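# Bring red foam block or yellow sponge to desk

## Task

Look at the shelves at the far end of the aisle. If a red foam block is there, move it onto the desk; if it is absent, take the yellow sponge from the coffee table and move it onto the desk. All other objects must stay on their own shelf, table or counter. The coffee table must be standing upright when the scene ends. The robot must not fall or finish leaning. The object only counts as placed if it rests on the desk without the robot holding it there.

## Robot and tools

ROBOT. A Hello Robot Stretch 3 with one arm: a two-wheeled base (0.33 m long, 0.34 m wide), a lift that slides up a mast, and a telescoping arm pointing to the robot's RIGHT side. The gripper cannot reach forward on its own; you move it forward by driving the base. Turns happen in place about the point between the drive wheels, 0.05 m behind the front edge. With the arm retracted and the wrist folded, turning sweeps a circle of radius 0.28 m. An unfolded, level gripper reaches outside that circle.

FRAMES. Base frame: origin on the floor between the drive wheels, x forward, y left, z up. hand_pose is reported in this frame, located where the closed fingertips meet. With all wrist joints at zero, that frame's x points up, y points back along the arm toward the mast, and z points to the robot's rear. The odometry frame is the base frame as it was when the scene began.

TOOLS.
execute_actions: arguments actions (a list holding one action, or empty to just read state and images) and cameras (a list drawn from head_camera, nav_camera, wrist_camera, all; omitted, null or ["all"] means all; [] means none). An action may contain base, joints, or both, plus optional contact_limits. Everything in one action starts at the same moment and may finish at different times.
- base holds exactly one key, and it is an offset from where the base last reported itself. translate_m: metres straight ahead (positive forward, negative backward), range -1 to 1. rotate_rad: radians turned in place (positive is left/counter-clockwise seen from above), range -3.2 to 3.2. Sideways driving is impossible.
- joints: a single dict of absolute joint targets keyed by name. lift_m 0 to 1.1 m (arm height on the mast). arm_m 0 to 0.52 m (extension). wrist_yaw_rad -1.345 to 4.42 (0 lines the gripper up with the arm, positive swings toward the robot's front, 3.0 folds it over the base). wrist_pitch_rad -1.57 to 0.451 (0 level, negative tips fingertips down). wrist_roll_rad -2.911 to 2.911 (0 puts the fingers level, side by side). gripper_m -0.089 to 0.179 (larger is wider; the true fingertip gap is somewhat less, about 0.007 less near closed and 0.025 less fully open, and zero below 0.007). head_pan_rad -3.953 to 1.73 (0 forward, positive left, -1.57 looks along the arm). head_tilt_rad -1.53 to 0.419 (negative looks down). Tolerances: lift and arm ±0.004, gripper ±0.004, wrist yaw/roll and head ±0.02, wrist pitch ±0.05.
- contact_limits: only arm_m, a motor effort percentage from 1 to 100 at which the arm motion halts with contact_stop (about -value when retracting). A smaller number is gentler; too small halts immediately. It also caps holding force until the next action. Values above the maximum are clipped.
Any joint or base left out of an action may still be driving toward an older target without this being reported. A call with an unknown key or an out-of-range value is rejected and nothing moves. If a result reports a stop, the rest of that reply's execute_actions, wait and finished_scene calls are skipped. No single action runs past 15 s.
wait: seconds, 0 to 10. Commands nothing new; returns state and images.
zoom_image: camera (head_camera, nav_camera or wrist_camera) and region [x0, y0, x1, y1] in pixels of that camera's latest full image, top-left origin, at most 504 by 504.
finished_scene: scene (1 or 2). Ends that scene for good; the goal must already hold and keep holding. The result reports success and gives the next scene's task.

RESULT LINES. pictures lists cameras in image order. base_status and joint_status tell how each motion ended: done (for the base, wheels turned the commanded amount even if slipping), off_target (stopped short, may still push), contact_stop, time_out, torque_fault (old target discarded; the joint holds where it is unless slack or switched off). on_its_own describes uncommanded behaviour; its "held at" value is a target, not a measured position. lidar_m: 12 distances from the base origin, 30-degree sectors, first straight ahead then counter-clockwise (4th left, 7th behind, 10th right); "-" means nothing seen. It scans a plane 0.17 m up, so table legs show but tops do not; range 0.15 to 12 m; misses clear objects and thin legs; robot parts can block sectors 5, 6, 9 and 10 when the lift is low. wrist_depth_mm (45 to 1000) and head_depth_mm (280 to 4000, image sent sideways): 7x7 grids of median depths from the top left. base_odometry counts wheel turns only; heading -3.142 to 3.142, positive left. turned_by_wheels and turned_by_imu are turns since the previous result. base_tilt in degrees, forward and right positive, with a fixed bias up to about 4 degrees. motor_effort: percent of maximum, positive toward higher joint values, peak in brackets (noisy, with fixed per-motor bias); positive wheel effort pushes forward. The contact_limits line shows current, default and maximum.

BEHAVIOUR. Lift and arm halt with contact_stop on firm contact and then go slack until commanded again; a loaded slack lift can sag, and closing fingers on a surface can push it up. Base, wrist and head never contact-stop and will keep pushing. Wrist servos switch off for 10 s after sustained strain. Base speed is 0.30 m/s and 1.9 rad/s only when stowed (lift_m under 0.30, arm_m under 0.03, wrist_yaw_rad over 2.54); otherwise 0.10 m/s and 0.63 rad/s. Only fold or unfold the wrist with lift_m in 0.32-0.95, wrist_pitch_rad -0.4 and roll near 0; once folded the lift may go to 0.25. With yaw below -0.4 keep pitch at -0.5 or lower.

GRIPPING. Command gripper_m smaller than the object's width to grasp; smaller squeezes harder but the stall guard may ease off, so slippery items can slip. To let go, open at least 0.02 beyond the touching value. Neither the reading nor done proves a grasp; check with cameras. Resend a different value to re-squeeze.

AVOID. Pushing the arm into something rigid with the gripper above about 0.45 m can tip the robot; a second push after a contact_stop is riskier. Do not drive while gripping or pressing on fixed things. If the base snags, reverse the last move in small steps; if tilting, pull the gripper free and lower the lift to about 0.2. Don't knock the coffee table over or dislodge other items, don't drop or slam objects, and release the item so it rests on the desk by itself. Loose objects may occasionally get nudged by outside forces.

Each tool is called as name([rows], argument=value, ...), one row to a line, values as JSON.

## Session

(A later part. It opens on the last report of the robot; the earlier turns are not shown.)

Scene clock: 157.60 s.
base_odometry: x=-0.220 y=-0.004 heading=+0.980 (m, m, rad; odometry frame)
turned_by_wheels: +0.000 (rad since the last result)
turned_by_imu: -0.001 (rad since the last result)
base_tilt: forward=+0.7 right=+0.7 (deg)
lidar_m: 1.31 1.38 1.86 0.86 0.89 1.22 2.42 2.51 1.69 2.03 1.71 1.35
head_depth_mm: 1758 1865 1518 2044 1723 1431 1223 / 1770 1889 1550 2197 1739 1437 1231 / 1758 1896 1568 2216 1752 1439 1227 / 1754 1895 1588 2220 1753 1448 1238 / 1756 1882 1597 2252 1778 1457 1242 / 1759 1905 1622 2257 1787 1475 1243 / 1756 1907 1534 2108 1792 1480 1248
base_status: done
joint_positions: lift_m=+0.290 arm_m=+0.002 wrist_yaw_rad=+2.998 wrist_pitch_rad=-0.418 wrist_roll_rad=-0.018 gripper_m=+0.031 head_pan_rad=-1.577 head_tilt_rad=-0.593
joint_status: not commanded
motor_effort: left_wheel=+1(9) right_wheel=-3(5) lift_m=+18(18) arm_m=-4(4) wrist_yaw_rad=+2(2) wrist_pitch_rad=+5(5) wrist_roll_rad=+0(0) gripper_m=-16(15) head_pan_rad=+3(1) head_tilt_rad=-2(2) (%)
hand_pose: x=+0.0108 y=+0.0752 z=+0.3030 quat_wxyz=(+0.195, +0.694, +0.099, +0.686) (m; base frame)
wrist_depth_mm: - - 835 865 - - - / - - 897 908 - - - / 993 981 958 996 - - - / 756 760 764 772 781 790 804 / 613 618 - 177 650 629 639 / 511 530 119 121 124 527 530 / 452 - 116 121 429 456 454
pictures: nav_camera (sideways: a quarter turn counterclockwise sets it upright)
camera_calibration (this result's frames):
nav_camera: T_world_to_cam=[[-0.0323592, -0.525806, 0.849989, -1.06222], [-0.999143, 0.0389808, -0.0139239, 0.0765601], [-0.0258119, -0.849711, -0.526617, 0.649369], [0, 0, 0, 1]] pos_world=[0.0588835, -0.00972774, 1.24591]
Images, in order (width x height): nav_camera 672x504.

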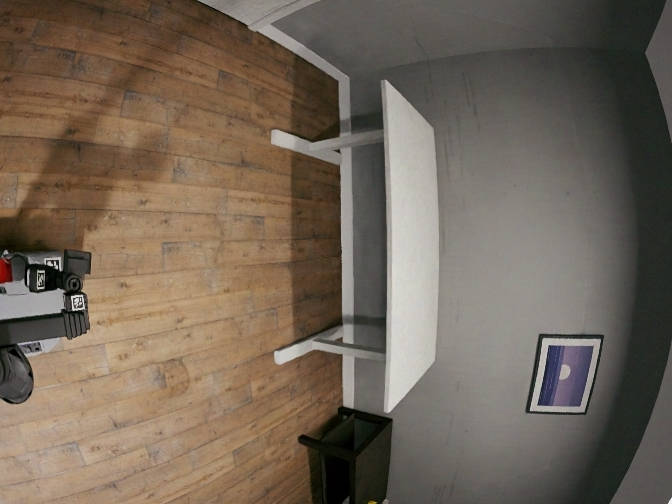

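execute_actions([
  {"base":{"rotate_rad":-1.57}},
], cameras=[])

execute_actions([
  {"base":{"translate_m":0.4}},
], cameras=[])

execute_actions([
  {"base":{"rotate_rad":1.57}},
], cameras=[])

execute_actions([
  {"joints":{"lift_m":0.94,"head_tilt_rad":-0.8}},
], cameras=["head_camera","nav_camera"])

Scene clock: 163.83 s.
base_odometry: x=-0.220 y=-0.004 heading=-0.590 (m, m, rad; odometry frame)
turned_by_wheels: -1.570 (rad since the last result)
turned_by_imu: -1.581 (rad since the last result)
base_tilt: forward=+0.7 right=+0.6 (deg)
lidar_m: 2.03 1.71 1.35 1.31 1.38 1.85 0.86 0.89 1.23 2.42 2.51 1.69
head_depth_mm: 2107 2354 2588 2178 1733 1424 1222 / 2106 2337 2606 2205 1737 1442 1223 / 2102 2349 2608 2219 1749 1444 1230 / 2113 2337 2636 2227 1756 1445 1231 / 2117 2344 2640 2236 1764 1455 1241 / 2114 2377 2669 2264 1784 1472 1245 / 2129 2374 2638 2287 1785 1467 1257
base_status: done
joint_positions: lift_m=+0.290 arm_m=+0.002 wrist_yaw_rad=+2.998 wrist_pitch_rad=-0.418 wrist_roll_rad=-0.018 gripper_m=+0.031 head_pan_rad=-1.577 head_tilt_rad=-0.593
joint_status: not commanded
motor_effort: left_wheel=+1(9) right_wheel=-2(11) lift_m=+18(18) arm_m=-4(4) wrist_yaw_rad=+1(3) wrist_pitch_rad=+5(5) wrist_roll_rad=+0(0) gripper_m=-16(16) head_pan_rad=+3(3) head_tilt_rad=-3(3) (%)
hand_pose: x=+0.0108 y=+0.0752 z=+0.3030 quat_wxyz=(+0.195, +0.694, +0.099, +0.686) (m; base frame)
wrist_depth_mm: - - - - - - - / - - - - - - - / 979 - - - - - - / 760 762 763 778 790 789 790 / 604 609 - 177 651 636 632 / 508 530 119 121 124 526 528 / 450 - 116 121 426 452 453
pictures: none
No camera images: the call's "cameras" was empty. Leave "cameras" out to get every camera's image.

Scene clock: 166.83 s.
base_odometry: x=+0.112 y=-0.226 heading=-0.590 (m, m, rad; odometry frame)
turned_by_wheels: +0.000 (rad since the last result)
turned_by_imu: -0.001 (rad since the last result)
base_tilt: forward=+0.6 right=+0.7 (deg)
lidar_m: 1.63 1.34 1.35 1.30 1.38 1.89 1.26 1.53 1.79 2.42 1.63 1.33
head_depth_mm: 2121 2358 2605 2199 1730 1430 1222 / 2119 2356 2617 2208 1734 1436 1225 / 2101 2367 2633 2199 1744 1449 1229 / 2124 2345 2658 2230 1758 1446 1229 / 2125 2350 2650 2246 1765 1459 1239 / 2134 2354 2678 2281 1787 1465 1246 / 2110 2355 2644 2276 1781 1471 1249
base_status: done
joint_positions: lift_m=+0.290 arm_m=+0.002 wrist_yaw_rad=+2.998 wrist_pitch_rad=-0.418 wrist_roll_rad=-0.018 gripper_m=+0.031 head_pan_rad=-1.577 head_tilt_rad=-0.593
joint_status: not commanded
motor_effort: left_wheel=+1(9) right_wheel=-2(6) lift_m=+19(18) arm_m=-4(4) wrist_yaw_rad=+2(1) wrist_pitch_rad=+5(5) wrist_roll_rad=+0(0) gripper_m=-16(15) head_pan_rad=+3(2) head_tilt_rad=-2(2) (%)
hand_pose: x=+0.0108 y=+0.0752 z=+0.3030 quat_wxyz=(+0.195, +0.694, +0.099, +0.686) (m; base frame)
wrist_depth_mm: - - - - - - - / - - - - - - - / - - - - - - - / 755 757 772 763 778 798 800 / 608 617 - 177 654 628 635 / 515 528 119 121 124 532 540 / 453 - 116 121 427 452 455
pictures: none
No camera images: the call's "cameras" was empty. Leave "cameras" out to get every camera's image.

Scene clock: 169.00 s.
base_odometry: x=+0.112 y=-0.226 heading=+0.980 (m, m, rad; odometry frame)
turned_by_wheels: +1.570 (rad since the last result)
turned_by_imu: +1.580 (rad since the last result)
base_tilt: forward=+0.8 right=+0.7 (deg)
lidar_m: 1.30 1.37 1.88 1.26 1.57 1.78 2.42 1.63 1.32 1.63 1.34 1.35
head_depth_mm: 1410 1563 1298 1951 1705 1435 1224 / 1407 1564 1313 1962 1727 1433 1226 / 1399 1550 1319 1967 1743 1440 1233 / 1404 1559 1337 1106 1758 1452 1241 / 1403 1554 1349 1115 1774 1462 1244 / 1397 1556 1361 1122 1780 1460 1248 / 1396 1559 1380 1135 1698 1475 1253
base_status: done
joint_positions: lift_m=+0.290 arm_m=+0.002 wrist_yaw_rad=+2.998 wrist_pitch_rad=-0.418 wrist_roll_rad=-0.018 gripper_m=+0.031 head_pan_rad=-1.577 head_tilt_rad=-0.593
joint_status: not commanded
motor_effort: left_wheel=+0(6) right_wheel=+1(11) lift_m=+18(18) arm_m=-4(4) wrist_yaw_rad=+1(1) wrist_pitch_rad=+5(5) wrist_roll_rad=+0(0) gripper_m=-16(16) head_pan_rad=+3(2) head_tilt_rad=-2(3) (%)
hand_pose: x=+0.0108 y=+0.0752 z=+0.3030 quat_wxyz=(+0.195, +0.694, +0.099, +0.686) (m; base frame)
wrist_depth_mm: - - - - - - - / - - - - - - - / 992 - - - - - - / 755 763 772 772 787 781 805 / 612 611 - 177 650 631 647 / 513 528 119 121 124 531 526 / 453 - 116 121 431 455 454
pictures: none
No camera images: the call's "cameras" was empty. Leave "cameras" out to get every camera's image.

Scene clock: 175.73 s.
base_odometry: x=+0.112 y=-0.226 heading=+0.980 (m, m, rad; odometry frame)
turned_by_wheels: +0.000 (rad since the last result)
turned_by_imu: +0.000 (rad since the last result)
base_tilt: forward=+0.7 right=+0.7 (deg)
lidar_m: 1.30 1.37 1.88 1.26 1.58 1.79 2.43 1.63 1.33 1.63 1.34 1.35
head_depth_mm: 1443 1167 1934 - - 1264 1137 / 1435 1182 1942 1819 - 1286 1171 / 1438 1187 1961 1800 - - - / 1438 1203 1974 1823 - 1271 1172 / 1439 1215 1982 1829 - 1272 1157 / 1462 1224 1982 1786 1550 1294 1159 / 1459 1233 1065 1716 1527 1318 1167
base_status: not commanded
joint_positions: lift_m=+0.940 arm_m=+0.002 wrist_yaw_rad=+2.998 wrist_pitch_rad=-0.418 wrist_roll_rad=-0.018 gripper_m=+0.031 head_pan_rad=-1.577 head_tilt_rad=-0.790
joint_status: all done
motor_effort: left_wheel=+0(0) right_wheel=+1(1) lift_m=+30(32) arm_m=-4(4) wrist_yaw_rad=+2(2) wrist_pitch_rad=+5(5) wrist_roll_rad=+0(0) gripper_m=-18(17) head_pan_rad=+2(3) head_tilt_rad=-3(17) (%)
hand_pose: x=+0.0108 y=+0.0752 z=+0.9524 quat_wxyz=(+0.195, +0.694, +0.099, +0.686) (m; base frame)
wrist_depth_mm: - - - - - - - / - - - - - - - / - - - - - - - / - - - - - - - / - - - 177 - - - / - - 119 120 124 - - / - - 118 121 - - -
pictures: head_camera (sideways: a quarter turn clockwise sets it upright), nav_camera (sideways: a quarter turn counterclockwise sets it upright)
camera_calibration (this result's frames):
head_camera: T_world_to_cam=[[0.01698, 0.726029, -0.687454, 0.917242], [0.999534, 0.005119, 0.0300946, -0.0383517], [0.0253687, -0.687645, -0.725604, 0.902352], [0, 0, 0, 1]] pos_world=[-0.000132439, -0.045251, 1.28647]
nav_camera: T_world_to_cam=[[-0.0330983, -0.681902, 0.730694, -0.9067], [-0.999144, 0.0407241, -0.00725355, 0.0678733], [-0.0248107, -0.730309, -0.682666, 0.852367], [0, 0, 0, 1]] pos_world=[0.0589528, 0.00144655, 1.2449]
Images, in order (width x height): head_camera 896x504, nav_camera 672x504.

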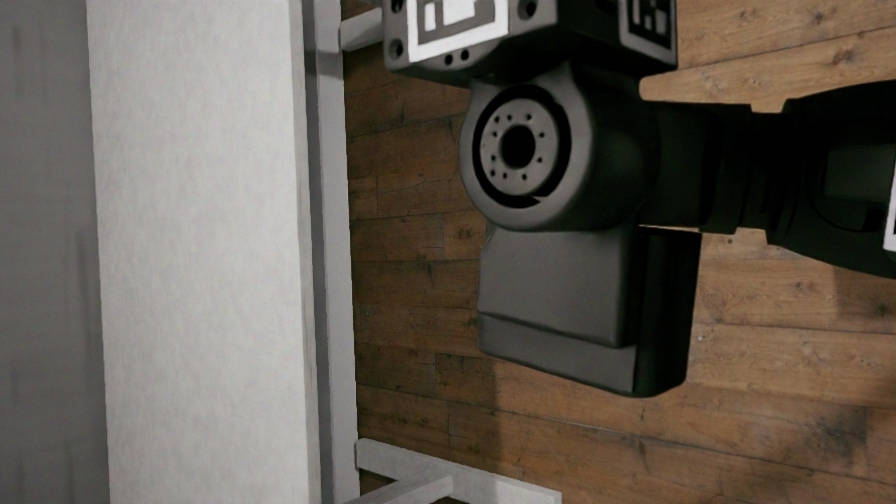

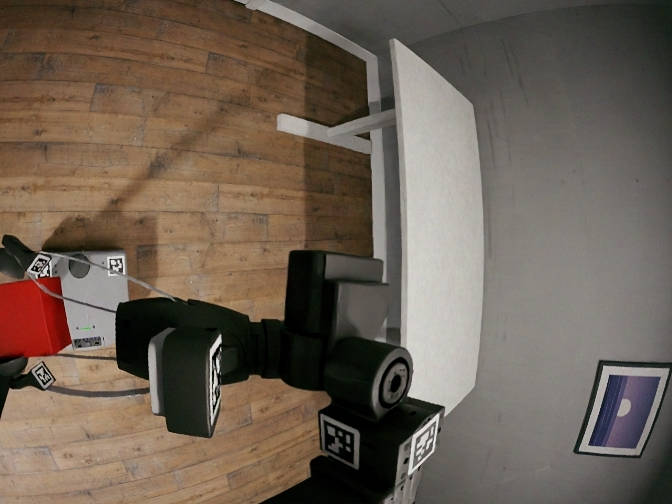

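execute_actions([
  {"base":{"rotate_rad":-0.6},"joints":{"wrist_yaw_rad":0.0}},
], cameras=[])

execute_actions([
  {"base":{"translate_m":0.4},"joints":{"wrist_pitch_rad":0}},
], cameras=[])

execute_actions([
  {"base":{"rotate_rad":0.6}},
], cameras=[])

execute_actions([
  {"joints":{"arm_m":0.42,"lift_m":0.75}},
])

Scene clock: 184.00 s.
base_odometry: x=+0.112 y=-0.226 heading=+0.380 (m, m, rad; odometry frame)
turned_by_wheels: -0.600 (rad since the last result)
turned_by_imu: -0.607 (rad since the last result)
base_tilt: forward=+0.7 right=+0.6 (deg)
lidar_m: 1.38 1.30 1.35 1.75 1.26 1.28 1.67 2.42 1.62 1.33 1.63 1.34
head_depth_mm: 2146 1862 2060 - - - 1108 / 2048 1902 1991 1840 - - 1122 / 1917 2031 2141 - - - 1130 / 1797 1207 2163 - 1469 1304 1147 / 1648 1212 1722 1775 1509 1301 1153 / 1526 1217 1984 1799 1515 1308 1161 / 1471 1234 1026 1793 1517 1321 1167
base_status: done
joint_positions: lift_m=+0.940 arm_m=+0.002 wrist_yaw_rad=+0.003 wrist_pitch_rad=-0.418 wrist_roll_rad=-0.018 gripper_m=+0.031 head_pan_rad=-1.577 head_tilt_rad=-0.790
joint_status: all done
motor_effort: left_wheel=+1(5) right_wheel=-3(7) lift_m=+29(29) arm_m=-4(3) wrist_yaw_rad=-1(1) wrist_pitch_rad=+5(5) wrist_roll_rad=+0(0) gripper_m=-17(16) head_pan_rad=+2(2) head_tilt_rad=-3(3) (%)
hand_pose: x=-0.0209 y=-0.3714 z=+0.9524 quat_wxyz=(+0.698, +0.149, -0.685, -0.145) (m; base frame)
wrist_depth_mm: - - - - - - - / - - - - - - - / 822 817 838 981 - - - / 643 - - - - - - / - - - 177 - - - / - - 132 121 124 - - / - - - 121 - - -
pictures: none
No camera images: the call's "cameras" was empty. Leave "cameras" out to get every camera's image.

Scene clock: 189.00 s.
base_odometry: x=+0.484 y=-0.078 heading=+0.380 (m, m, rad; odometry frame)
turned_by_wheels: +0.000 (rad since the last result)
turned_by_imu: -0.001 (rad since the last result)
base_tilt: forward=+0.7 right=+0.8 (deg)
lidar_m: 1.03 0.97 0.99 1.31 1.49 1.51 1.96 2.76 1.78 1.32 1.40 1.01
head_depth_mm: 1931 1172 2067 - - - 1108 / 1771 1174 2050 1784 - - 1144 / 1570 1187 412 - - - 1145 / 1489 1198 428 1758 1473 1300 1151 / 1429 1211 946 1771 1507 1305 1150 / 1345 1211 956 1693 1514 1309 1160 / 1273 1234 964 850 1525 1323 1168
base_status: done
joint_positions: lift_m=+0.940 arm_m=+0.002 wrist_yaw_rad=+0.002 wrist_pitch_rad=-0.026 wrist_roll_rad=-0.018 gripper_m=+0.031 head_pan_rad=-1.577 head_tilt_rad=-0.790
joint_status: all done
motor_effort: left_wheel=+1(6) right_wheel=-3(2) lift_m=+30(29) arm_m=-4(4) wrist_yaw_rad=-1(1) wrist_pitch_rad=+8(8) wrist_roll_rad=+0(0) gripper_m=-17(17) head_pan_rad=+3(3) head_tilt_rad=-3(3) (%)
hand_pose: x=-0.0209 y=-0.4025 z=+1.0476 quat_wxyz=(+0.714, +0.010, -0.700, -0.009) (m; base frame)
wrist_depth_mm: 932 - - - - - - / 951 - - - - - - / 964 - - - - - - / - - - - - - - / 973 - - 178 - - - / 736 781 132 121 124 - - / 566 574 559 121 - - -
pictures: none
No camera images: the call's "cameras" was empty. Leave "cameras" out to get every camera's image.

Scene clock: 190.90 s.
base_odometry: x=+0.484 y=-0.078 heading=+0.980 (m, m, rad; odometry frame)
turned_by_wheels: +0.600 (rad since the last result)
turned_by_imu: +0.607 (rad since the last result)
base_tilt: forward=+0.7 right=+0.7 (deg)
lidar_m: 0.97 1.01 1.41 1.49 1.54 2.10 2.75 1.78 1.32 1.40 1.01 1.01
head_depth_mm: 1259 1165 919 - - - 1110 / 1256 1175 937 1702 - - 1137 / 1256 1189 412 - - - 1140 / 1250 1201 428 1692 1485 1302 1148 / 1248 1212 944 1695 1503 1310 1158 / 1245 1223 951 1486 1505 1315 1161 / 1251 1231 962 1714 1523 1318 1171
base_status: done
joint_positions: lift_m=+0.940 arm_m=+0.002 wrist_yaw_rad=+0.002 wrist_pitch_rad=-0.026 wrist_roll_rad=-0.018 gripper_m=+0.031 head_pan_rad=-1.577 head_tilt_rad=-0.790
joint_status: not commanded
motor_effort: left_wheel=-1(4) right_wheel=+1(6) lift_m=+30(30) arm_m=-4(4) wrist_yaw_rad=+0(1) wrist_pitch_rad=+8(8) wrist_roll_rad=+0(0) gripper_m=-16(17) head_pan_rad=+2(2) head_tilt_rad=-3(4) (%)
hand_pose: x=-0.0210 y=-0.4025 z=+1.0477 quat_wxyz=(+0.714, +0.010, -0.700, -0.009) (m; base frame)
wrist_depth_mm: - - - - - - - / - - - - - - - / - - - - - - - / - - - - - - - / - - - 177 - - - / - 842 132 121 124 818 839 / - 583 556 121 555 626 631
pictures: none
No camera images: the call's "cameras" was empty. Leave "cameras" out to get every camera's image.

Scene clock: 195.17 s.
base_odometry: x=+0.484 y=-0.078 heading=+0.980 (m, m, rad; odometry frame)
turned_by_wheels: +0.000 (rad since the last result)
turned_by_imu: +0.000 (rad since the last result)
base_tilt: forward=+0.8 right=+0.7 (deg)
lidar_m: 0.97 1.01 1.41 1.48 1.53 2.10 2.75 1.78 1.32 1.40 1.01 1.01
head_depth_mm: 1257 1164 916 1695 - - 1140 / 1255 1176 - 1668 1480 1287 1143 / 1260 1233 - 1669 1491 1300 1150 / 1258 1241 928 1686 1492 1303 1149 / 1255 1209 947 1687 1500 1312 1149 / 1255 1223 951 1482 1507 1317 1161 / 1250 1237 955 1726 1528 1323 1165
base_status: not commanded
joint_positions: lift_m=+0.750 arm_m=+0.420 wrist_yaw_rad=+0.001 wrist_pitch_rad=-0.025 wrist_roll_rad=-0.018 gripper_m=+0.031 head_pan_rad=-1.577 head_tilt_rad=-0.790
joint_status: all done
motor_effort: left_wheel=-1(1) right_wheel=+1(1) lift_m=+18(21) arm_m=+3(6) wrist_yaw_rad=+0(1) wrist_pitch_rad=+7(8) wrist_roll_rad=+0(0) gripper_m=-16(17) head_pan_rad=+2(2) head_tilt_rad=-3(4) (%)
hand_pose: x=-0.0211 y=-0.8202 z=+0.8586 quat_wxyz=(+0.714, +0.010, -0.700, -0.008) (m; base frame)
wrist_depth_mm: 735 730 715 719 698 694 679 / 754 749 753 726 728 714 709 / 788 786 777 764 746 744 722 / 816 803 785 780 775 746 754 / 527 543 601 178 653 614 629 / 370 392 132 121 124 420 426 / 289 294 284 121 284 315 320
pictures: head_camera (sideways: a quarter turn clockwise sets it upright), nav_camera (sideways: a quarter turn counterclockwise sets it upright), wrist_camera
camera_calibration (this result's frames):
head_camera: T_world_to_cam=[[0.0169811, 0.726229, -0.687243, 0.916968], [0.999534, 0.00511039, 0.0300978, -0.0383559], [0.02537, -0.687434, -0.725803, 0.902611], [0, 0, 0, 1]] pos_world=[-0.000132407, -0.0452465, 1.28645]
nav_camera: T_world_to_cam=[[-0.0330995, -0.682114, 0.730496, -0.906442], [-0.999144, 0.0407261, -0.00724345, 0.0678602], [-0.0248094, -0.730111, -0.682878, 0.852643], [0, 0, 0, 1]] pos_world=[0.0589529, 0.00146309, 1.2449]
wrist_camera: T_world_to_cam=[[-0.997371, -0.0544856, 0.0477669, -0.10311], [-0.0581013, 0.207455, -0.976518, 1.03937], [0.0432967, -0.976726, -0.210075, -0.456842], [0, 0, 0, 1]] pos_world=[-0.0226707, -0.66745, 0.923917]
Images, in order (width x height): head_camera 896x504, nav_camera 672x504, wrist_camera 644x364.

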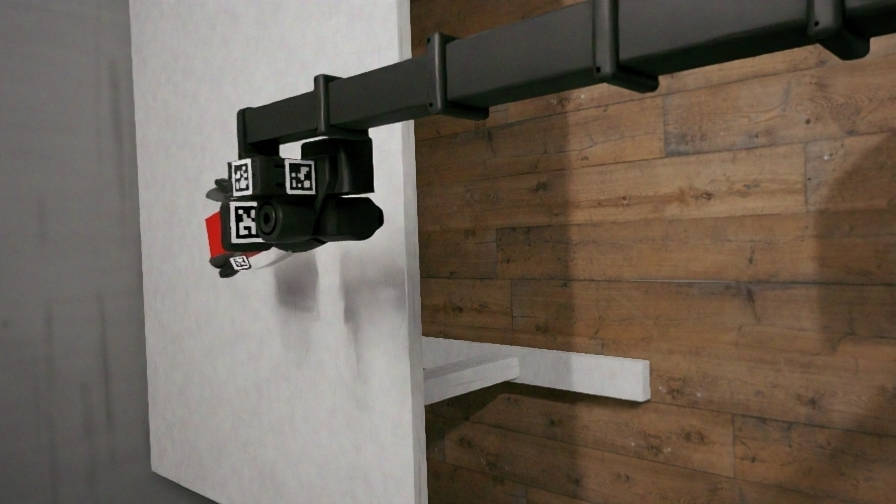

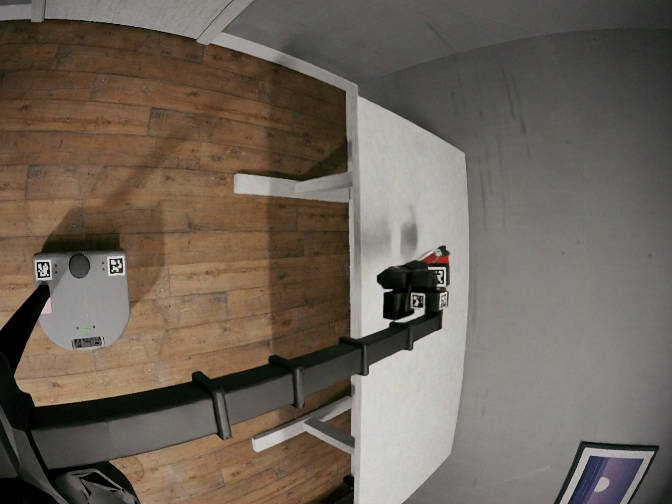

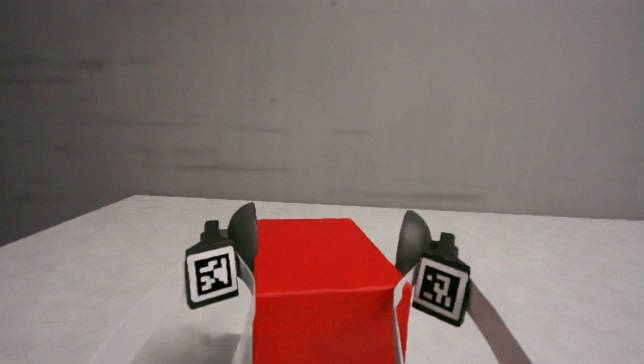

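execute_actions([
  {"joints":{"lift_m":0.68}},
], cameras=["wrist_camera","nav_camera"])

Scene clock: 198.17 s.
base_odometry: x=+0.484 y=-0.078 heading=+0.980 (m, m, rad; odometry frame)
turned_by_wheels: +0.000 (rad since the last result)
turned_by_imu: +0.000 (rad since the last result)
base_tilt: forward=+0.7 right=+0.8 (deg)
lidar_m: 0.98 1.01 1.40 1.49 1.54 2.10 2.75 1.78 1.32 1.40 1.01 1.01
head_depth_mm: 1260 1161 917 1698 1485 - - / 1253 1173 948 1710 1454 1281 1144 / 1257 1185 992 1703 1491 1296 1141 / 1250 1195 913 1686 1501 1298 1149 / 1255 1212 945 1686 1512 1306 1158 / 1250 1220 952 1481 1498 1314 1158 / 1244 1232 959 1709 1527 1321 1161
base_status: not commanded
joint_positions: lift_m=+0.680 arm_m=+0.420 wrist_yaw_rad=+0.001 wrist_pitch_rad=-0.025 wrist_roll_rad=-0.018 gripper_m=+0.031 head_pan_rad=-1.577 head_tilt_rad=-0.790
joint_status: all done
motor_effort: left_wheel=-1(1) right_wheel=+1(1) lift_m=+18(12) arm_m=+3(3) wrist_yaw_rad=+0(0) wrist_pitch_rad=+7(7) wrist_roll_rad=+0(0) gripper_m=-17(16) head_pan_rad=+3(2) head_tilt_rad=-3(3) (%)
hand_pose: x=-0.0211 y=-0.8202 z=+0.7886 quat_wxyz=(+0.714, +0.010, -0.700, -0.008) (m; base frame)
wrist_depth_mm: 732 727 730 707 709 696 686 / 760 748 746 737 717 724 709 / 793 775 771 746 752 739 727 / 798 607 637 676 713 749 737 / 341 352 392 177 423 401 415 / 243 254 132 121 124 273 276 / 188 192 185 121 184 205 208
pictures: nav_camera (sideways: a quarter turn counterclockwise sets it upright), wrist_camera
camera_calibration (this result's frames):
nav_camera: T_world_to_cam=[[-0.0330995, -0.682114, 0.730496, -0.906442], [-0.999144, 0.0407261, -0.00724346, 0.0678602], [-0.0248094, -0.730111, -0.682878, 0.852643], [0, 0, 0, 1]] pos_world=[0.0589529, 0.00146308, 1.2449]
wrist_camera: T_world_to_cam=[[-0.997371, -0.0544854, 0.0477671, -0.0997663], [-0.0581012, 0.20745, -0.976519, 0.971007], [0.0432967, -0.976727, -0.210071, -0.471553], [0, 0, 0, 1]] pos_world=[-0.0226706, -0.66745, 0.853913]
Images, in order (width x height): nav_camera 672x504, wrist_camera 644x364.

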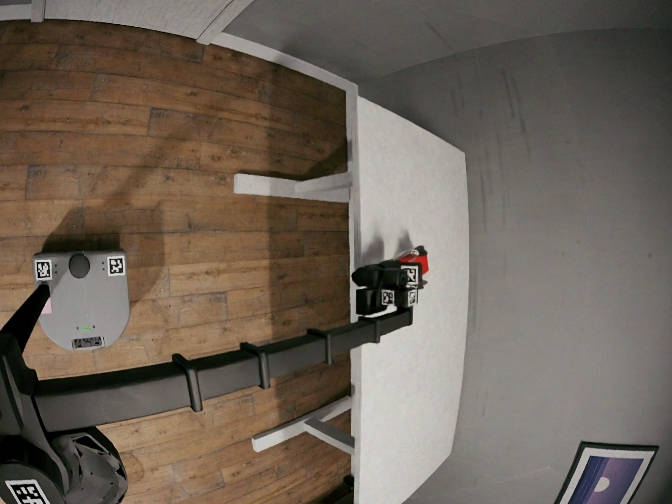

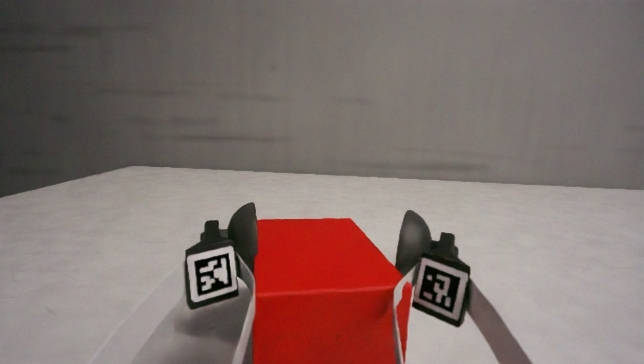

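execute_actions([
  {"joints":{"arm_m":0.5}},
], cameras=[])

execute_actions([
  {"joints":{"lift_m":0.665}},
], cameras=[])

execute_actions([
  {"joints":{"gripper_m":0.13}},
], cameras=[])

execute_actions([
  {"joints":{"lift_m":0.8,"arm_m":0.2}},
], cameras=["head_camera"])

Scene clock: 203.20 s.
base_odometry: x=+0.484 y=-0.078 heading=+0.980 (m, m, rad; odometry frame)
turned_by_wheels: +0.000 (rad since the last result)
turned_by_imu: +0.000 (rad since the last result)
base_tilt: forward=+0.8 right=+0.8 (deg)
lidar_m: 0.97 1.01 1.41 1.49 1.53 2.11 2.75 1.78 1.33 1.40 1.01 1.01
head_depth_mm: 1261 1160 919 1688 1497 - - / 1258 1173 951 1693 1459 1271 1142 / 1256 1188 - 1669 1494 1303 1141 / 1254 1201 928 1682 1496 1296 1152 / 1251 1209 947 1692 1506 1303 1150 / 1254 1219 951 1477 1498 1314 1163 / 1249 1230 958 1719 1519 1326 1167
base_status: not commanded
joint_positions: lift_m=+0.680 arm_m=+0.500 wrist_yaw_rad=+0.001 wrist_pitch_rad=-0.025 wrist_roll_rad=-0.018 gripper_m=+0.031 head_pan_rad=-1.577 head_tilt_rad=-0.790
joint_status: all done
motor_effort: left_wheel=-1(1) right_wheel=+1(1) lift_m=+17(18) arm_m=+4(1) wrist_yaw_rad=+0(1) wrist_pitch_rad=+7(7) wrist_roll_rad=+0(0) gripper_m=-17(16) head_pan_rad=+1(2) head_tilt_rad=-4(3) (%)
hand_pose: x=-0.0211 y=-0.9002 z=+0.7886 quat_wxyz=(+0.714, +0.010, -0.700, -0.008) (m; base frame)
wrist_depth_mm: 654 653 640 638 622 625 609 / 677 670 665 662 646 635 626 / 702 694 688 677 659 664 646 / 725 599 635 674 678 668 669 / 344 351 392 178 423 400 414 / 243 255 131 121 124 271 275 / 189 192 185 121 184 205 207
pictures: none
No camera images: the call's "cameras" was empty. Leave "cameras" out to get every camera's image.

Scene clock: 204.03 s.
base_odometry: x=+0.484 y=-0.078 heading=+0.980 (m, m, rad; odometry frame)
turned_by_wheels: +0.000 (rad since the last result)
turned_by_imu: +0.000 (rad since the last result)
base_tilt: forward=+0.6 right=+0.8 (deg)
lidar_m: 0.97 1.01 1.41 1.49 1.54 2.10 2.74 1.78 1.32 1.40 1.01 1.01
head_depth_mm: 1261 1167 917 1694 1493 - - / 1260 1179 952 - 1460 1262 1143 / 1258 1185 - 1672 1490 1291 1145 / 1257 1192 938 1679 1497 1303 1146 / 1252 1213 945 1683 1509 1309 1159 / 1250 1221 952 1477 1509 1313 1163 / 1246 1230 961 1720 1525 1322 1165
base_status: not commanded
joint_positions: lift_m=+0.665 arm_m=+0.500 wrist_yaw_rad=+0.001 wrist_pitch_rad=-0.025 wrist_roll_rad=-0.018 gripper_m=+0.031 head_pan_rad=-1.577 head_tilt_rad=-0.790
joint_status: all done
motor_effort: left_wheel=-1(1) right_wheel=+1(1) lift_m=+18(22) arm_m=+4(3) wrist_yaw_rad=+0(1) wrist_pitch_rad=+7(7) wrist_roll_rad=+0(0) gripper_m=-17(16) head_pan_rad=+3(3) head_tilt_rad=-3(3) (%)
hand_pose: x=-0.0211 y=-0.9002 z=+0.7736 quat_wxyz=(+0.714, +0.010, -0.700, -0.008) (m; base frame)
wrist_depth_mm: 655 656 641 635 625 616 610 / 683 670 664 662 642 640 631 / 703 698 681 678 663 649 648 / 513 533 564 589 624 663 663 / 302 309 345 178 371 352 366 / 215 226 132 121 124 240 244 / 166 170 163 121 163 181 183
pictures: none
No camera images: the call's "cameras" was empty. Leave "cameras" out to get every camera's image.

Scene clock: 205.53 s.
base_odometry: x=+0.484 y=-0.078 heading=+0.980 (m, m, rad; odometry frame)
turned_by_wheels: +0.000 (rad since the last result)
turned_by_imu: +0.000 (rad since the last result)
base_tilt: forward=+0.7 right=+0.7 (deg)
lidar_m: 0.97 1.01 1.41 1.49 1.53 2.11 2.75 1.78 1.32 1.40 1.01 1.01
head_depth_mm: 1266 1161 920 1690 1500 - - / 1250 1174 951 - 1451 1266 1140 / 1258 1184 - 1680 1494 1294 1150 / 1257 1199 912 1677 1501 1298 1146 / 1260 1207 946 1693 1507 1309 1155 / 1252 1227 952 1476 1504 1315 1159 / 1250 1231 958 1714 1527 1314 1159
base_status: not commanded
joint_positions: lift_m=+0.665 arm_m=+0.500 wrist_yaw_rad=+0.001 wrist_pitch_rad=-0.022 wrist_roll_rad=-0.018 gripper_m=+0.130 head_pan_rad=-1.577 head_tilt_rad=-0.790
joint_status: all done
motor_effort: left_wheel=-1(1) right_wheel=+1(1) lift_m=+18(18) arm_m=+3(3) wrist_yaw_rad=+0(0) wrist_pitch_rad=+7(7) wrist_roll_rad=+0(0) gripper_m=-1(81) head_pan_rad=+3(3) head_tilt_rad=-3(3) (%)
hand_pose: x=-0.0211 y=-0.9003 z=+0.7743 quat_wxyz=(+0.714, +0.009, -0.700, -0.008) (m; base frame)
wrist_depth_mm: 657 643 639 639 624 616 608 / 683 673 668 652 644 638 631 / 697 701 685 679 666 663 647 / 522 544 571 615 646 668 655 / 304 338 323 205 345 397 367 / 217 - 211 141 223 - 246 / - 171 164 123 164 174 186
pictures: none
No camera images: the call's "cameras" was empty. Leave "cameras" out to get every camera's image.

Scene clock: 208.97 s.
base_odometry: x=+0.484 y=-0.078 heading=+0.980 (m, m, rad; odometry frame)
turned_by_wheels: +0.000 (rad since the last result)
turned_by_imu: +0.000 (rad since the last result)
base_tilt: forward=+0.8 right=+0.7 (deg)
lidar_m: 0.97 1.01 1.40 1.49 1.54 2.11 2.75 1.78 1.33 1.40 1.01 1.01
head_depth_mm: 1255 1163 920 - - 1288 1118 / 1250 1175 951 - 1471 1291 1143 / 1254 1184 980 - 1477 1304 1146 / 1253 1196 949 1685 1498 1296 1147 / 1255 1211 944 1693 1509 1303 1157 / 1248 1220 952 1472 1502 1319 1164 / 1250 1231 958 1712 1522 1321 1162
base_status: not commanded
joint_positions: lift_m=+0.800 arm_m=+0.200 wrist_yaw_rad=+0.001 wrist_pitch_rad=-0.020 wrist_roll_rad=-0.018 gripper_m=+0.130 head_pan_rad=-1.577 head_tilt_rad=-0.790
joint_status: all done
motor_effort: left_wheel=-1(1) right_wheel=+2(1) lift_m=+30(30) arm_m=-4(6) wrist_yaw_rad=+0(0) wrist_pitch_rad=+6(7) wrist_roll_rad=+0(0) gripper_m=+0(1) head_pan_rad=+2(2) head_tilt_rad=-2(3) (%)
hand_pose: x=-0.0212 y=-0.6010 z=+0.9091 quat_wxyz=(+0.714, +0.008, -0.700, -0.007) (m; base frame)
wrist_depth_mm: 961 957 947 929 912 892 889 / - - 969 959 941 944 907 / - - 998 999 976 970 962 / - - - - - 974 972 / - 754 716 748 768 860 815 / 478 - 492 455 515 - 535 / 380 371 377 385 388 379 407
pictures: head_camera (sideways: a quarter turn clockwise sets it upright)
camera_calibration (this result's frames):
head_camera: T_world_to_cam=[[0.0169814, 0.726229, -0.687243, 0.916968], [0.999534, 0.00511002, 0.0300978, -0.0383559], [0.0253697, -0.687434, -0.725804, 0.902611], [0, 0, 0, 1]] pos_world=[-0.000132423, -0.0452465, 1.28645]
Images, in order (width x height): head_camera 896x504.

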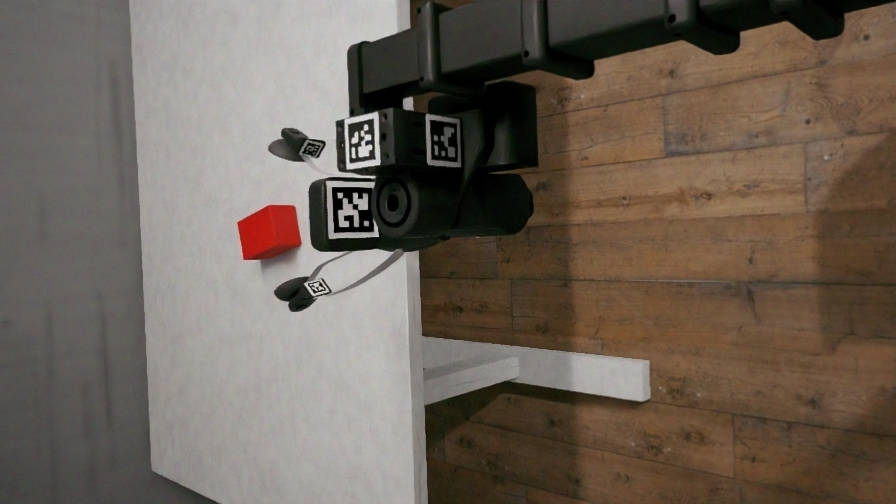

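finished_scene(scene=1)

The scene is finished: the task was done.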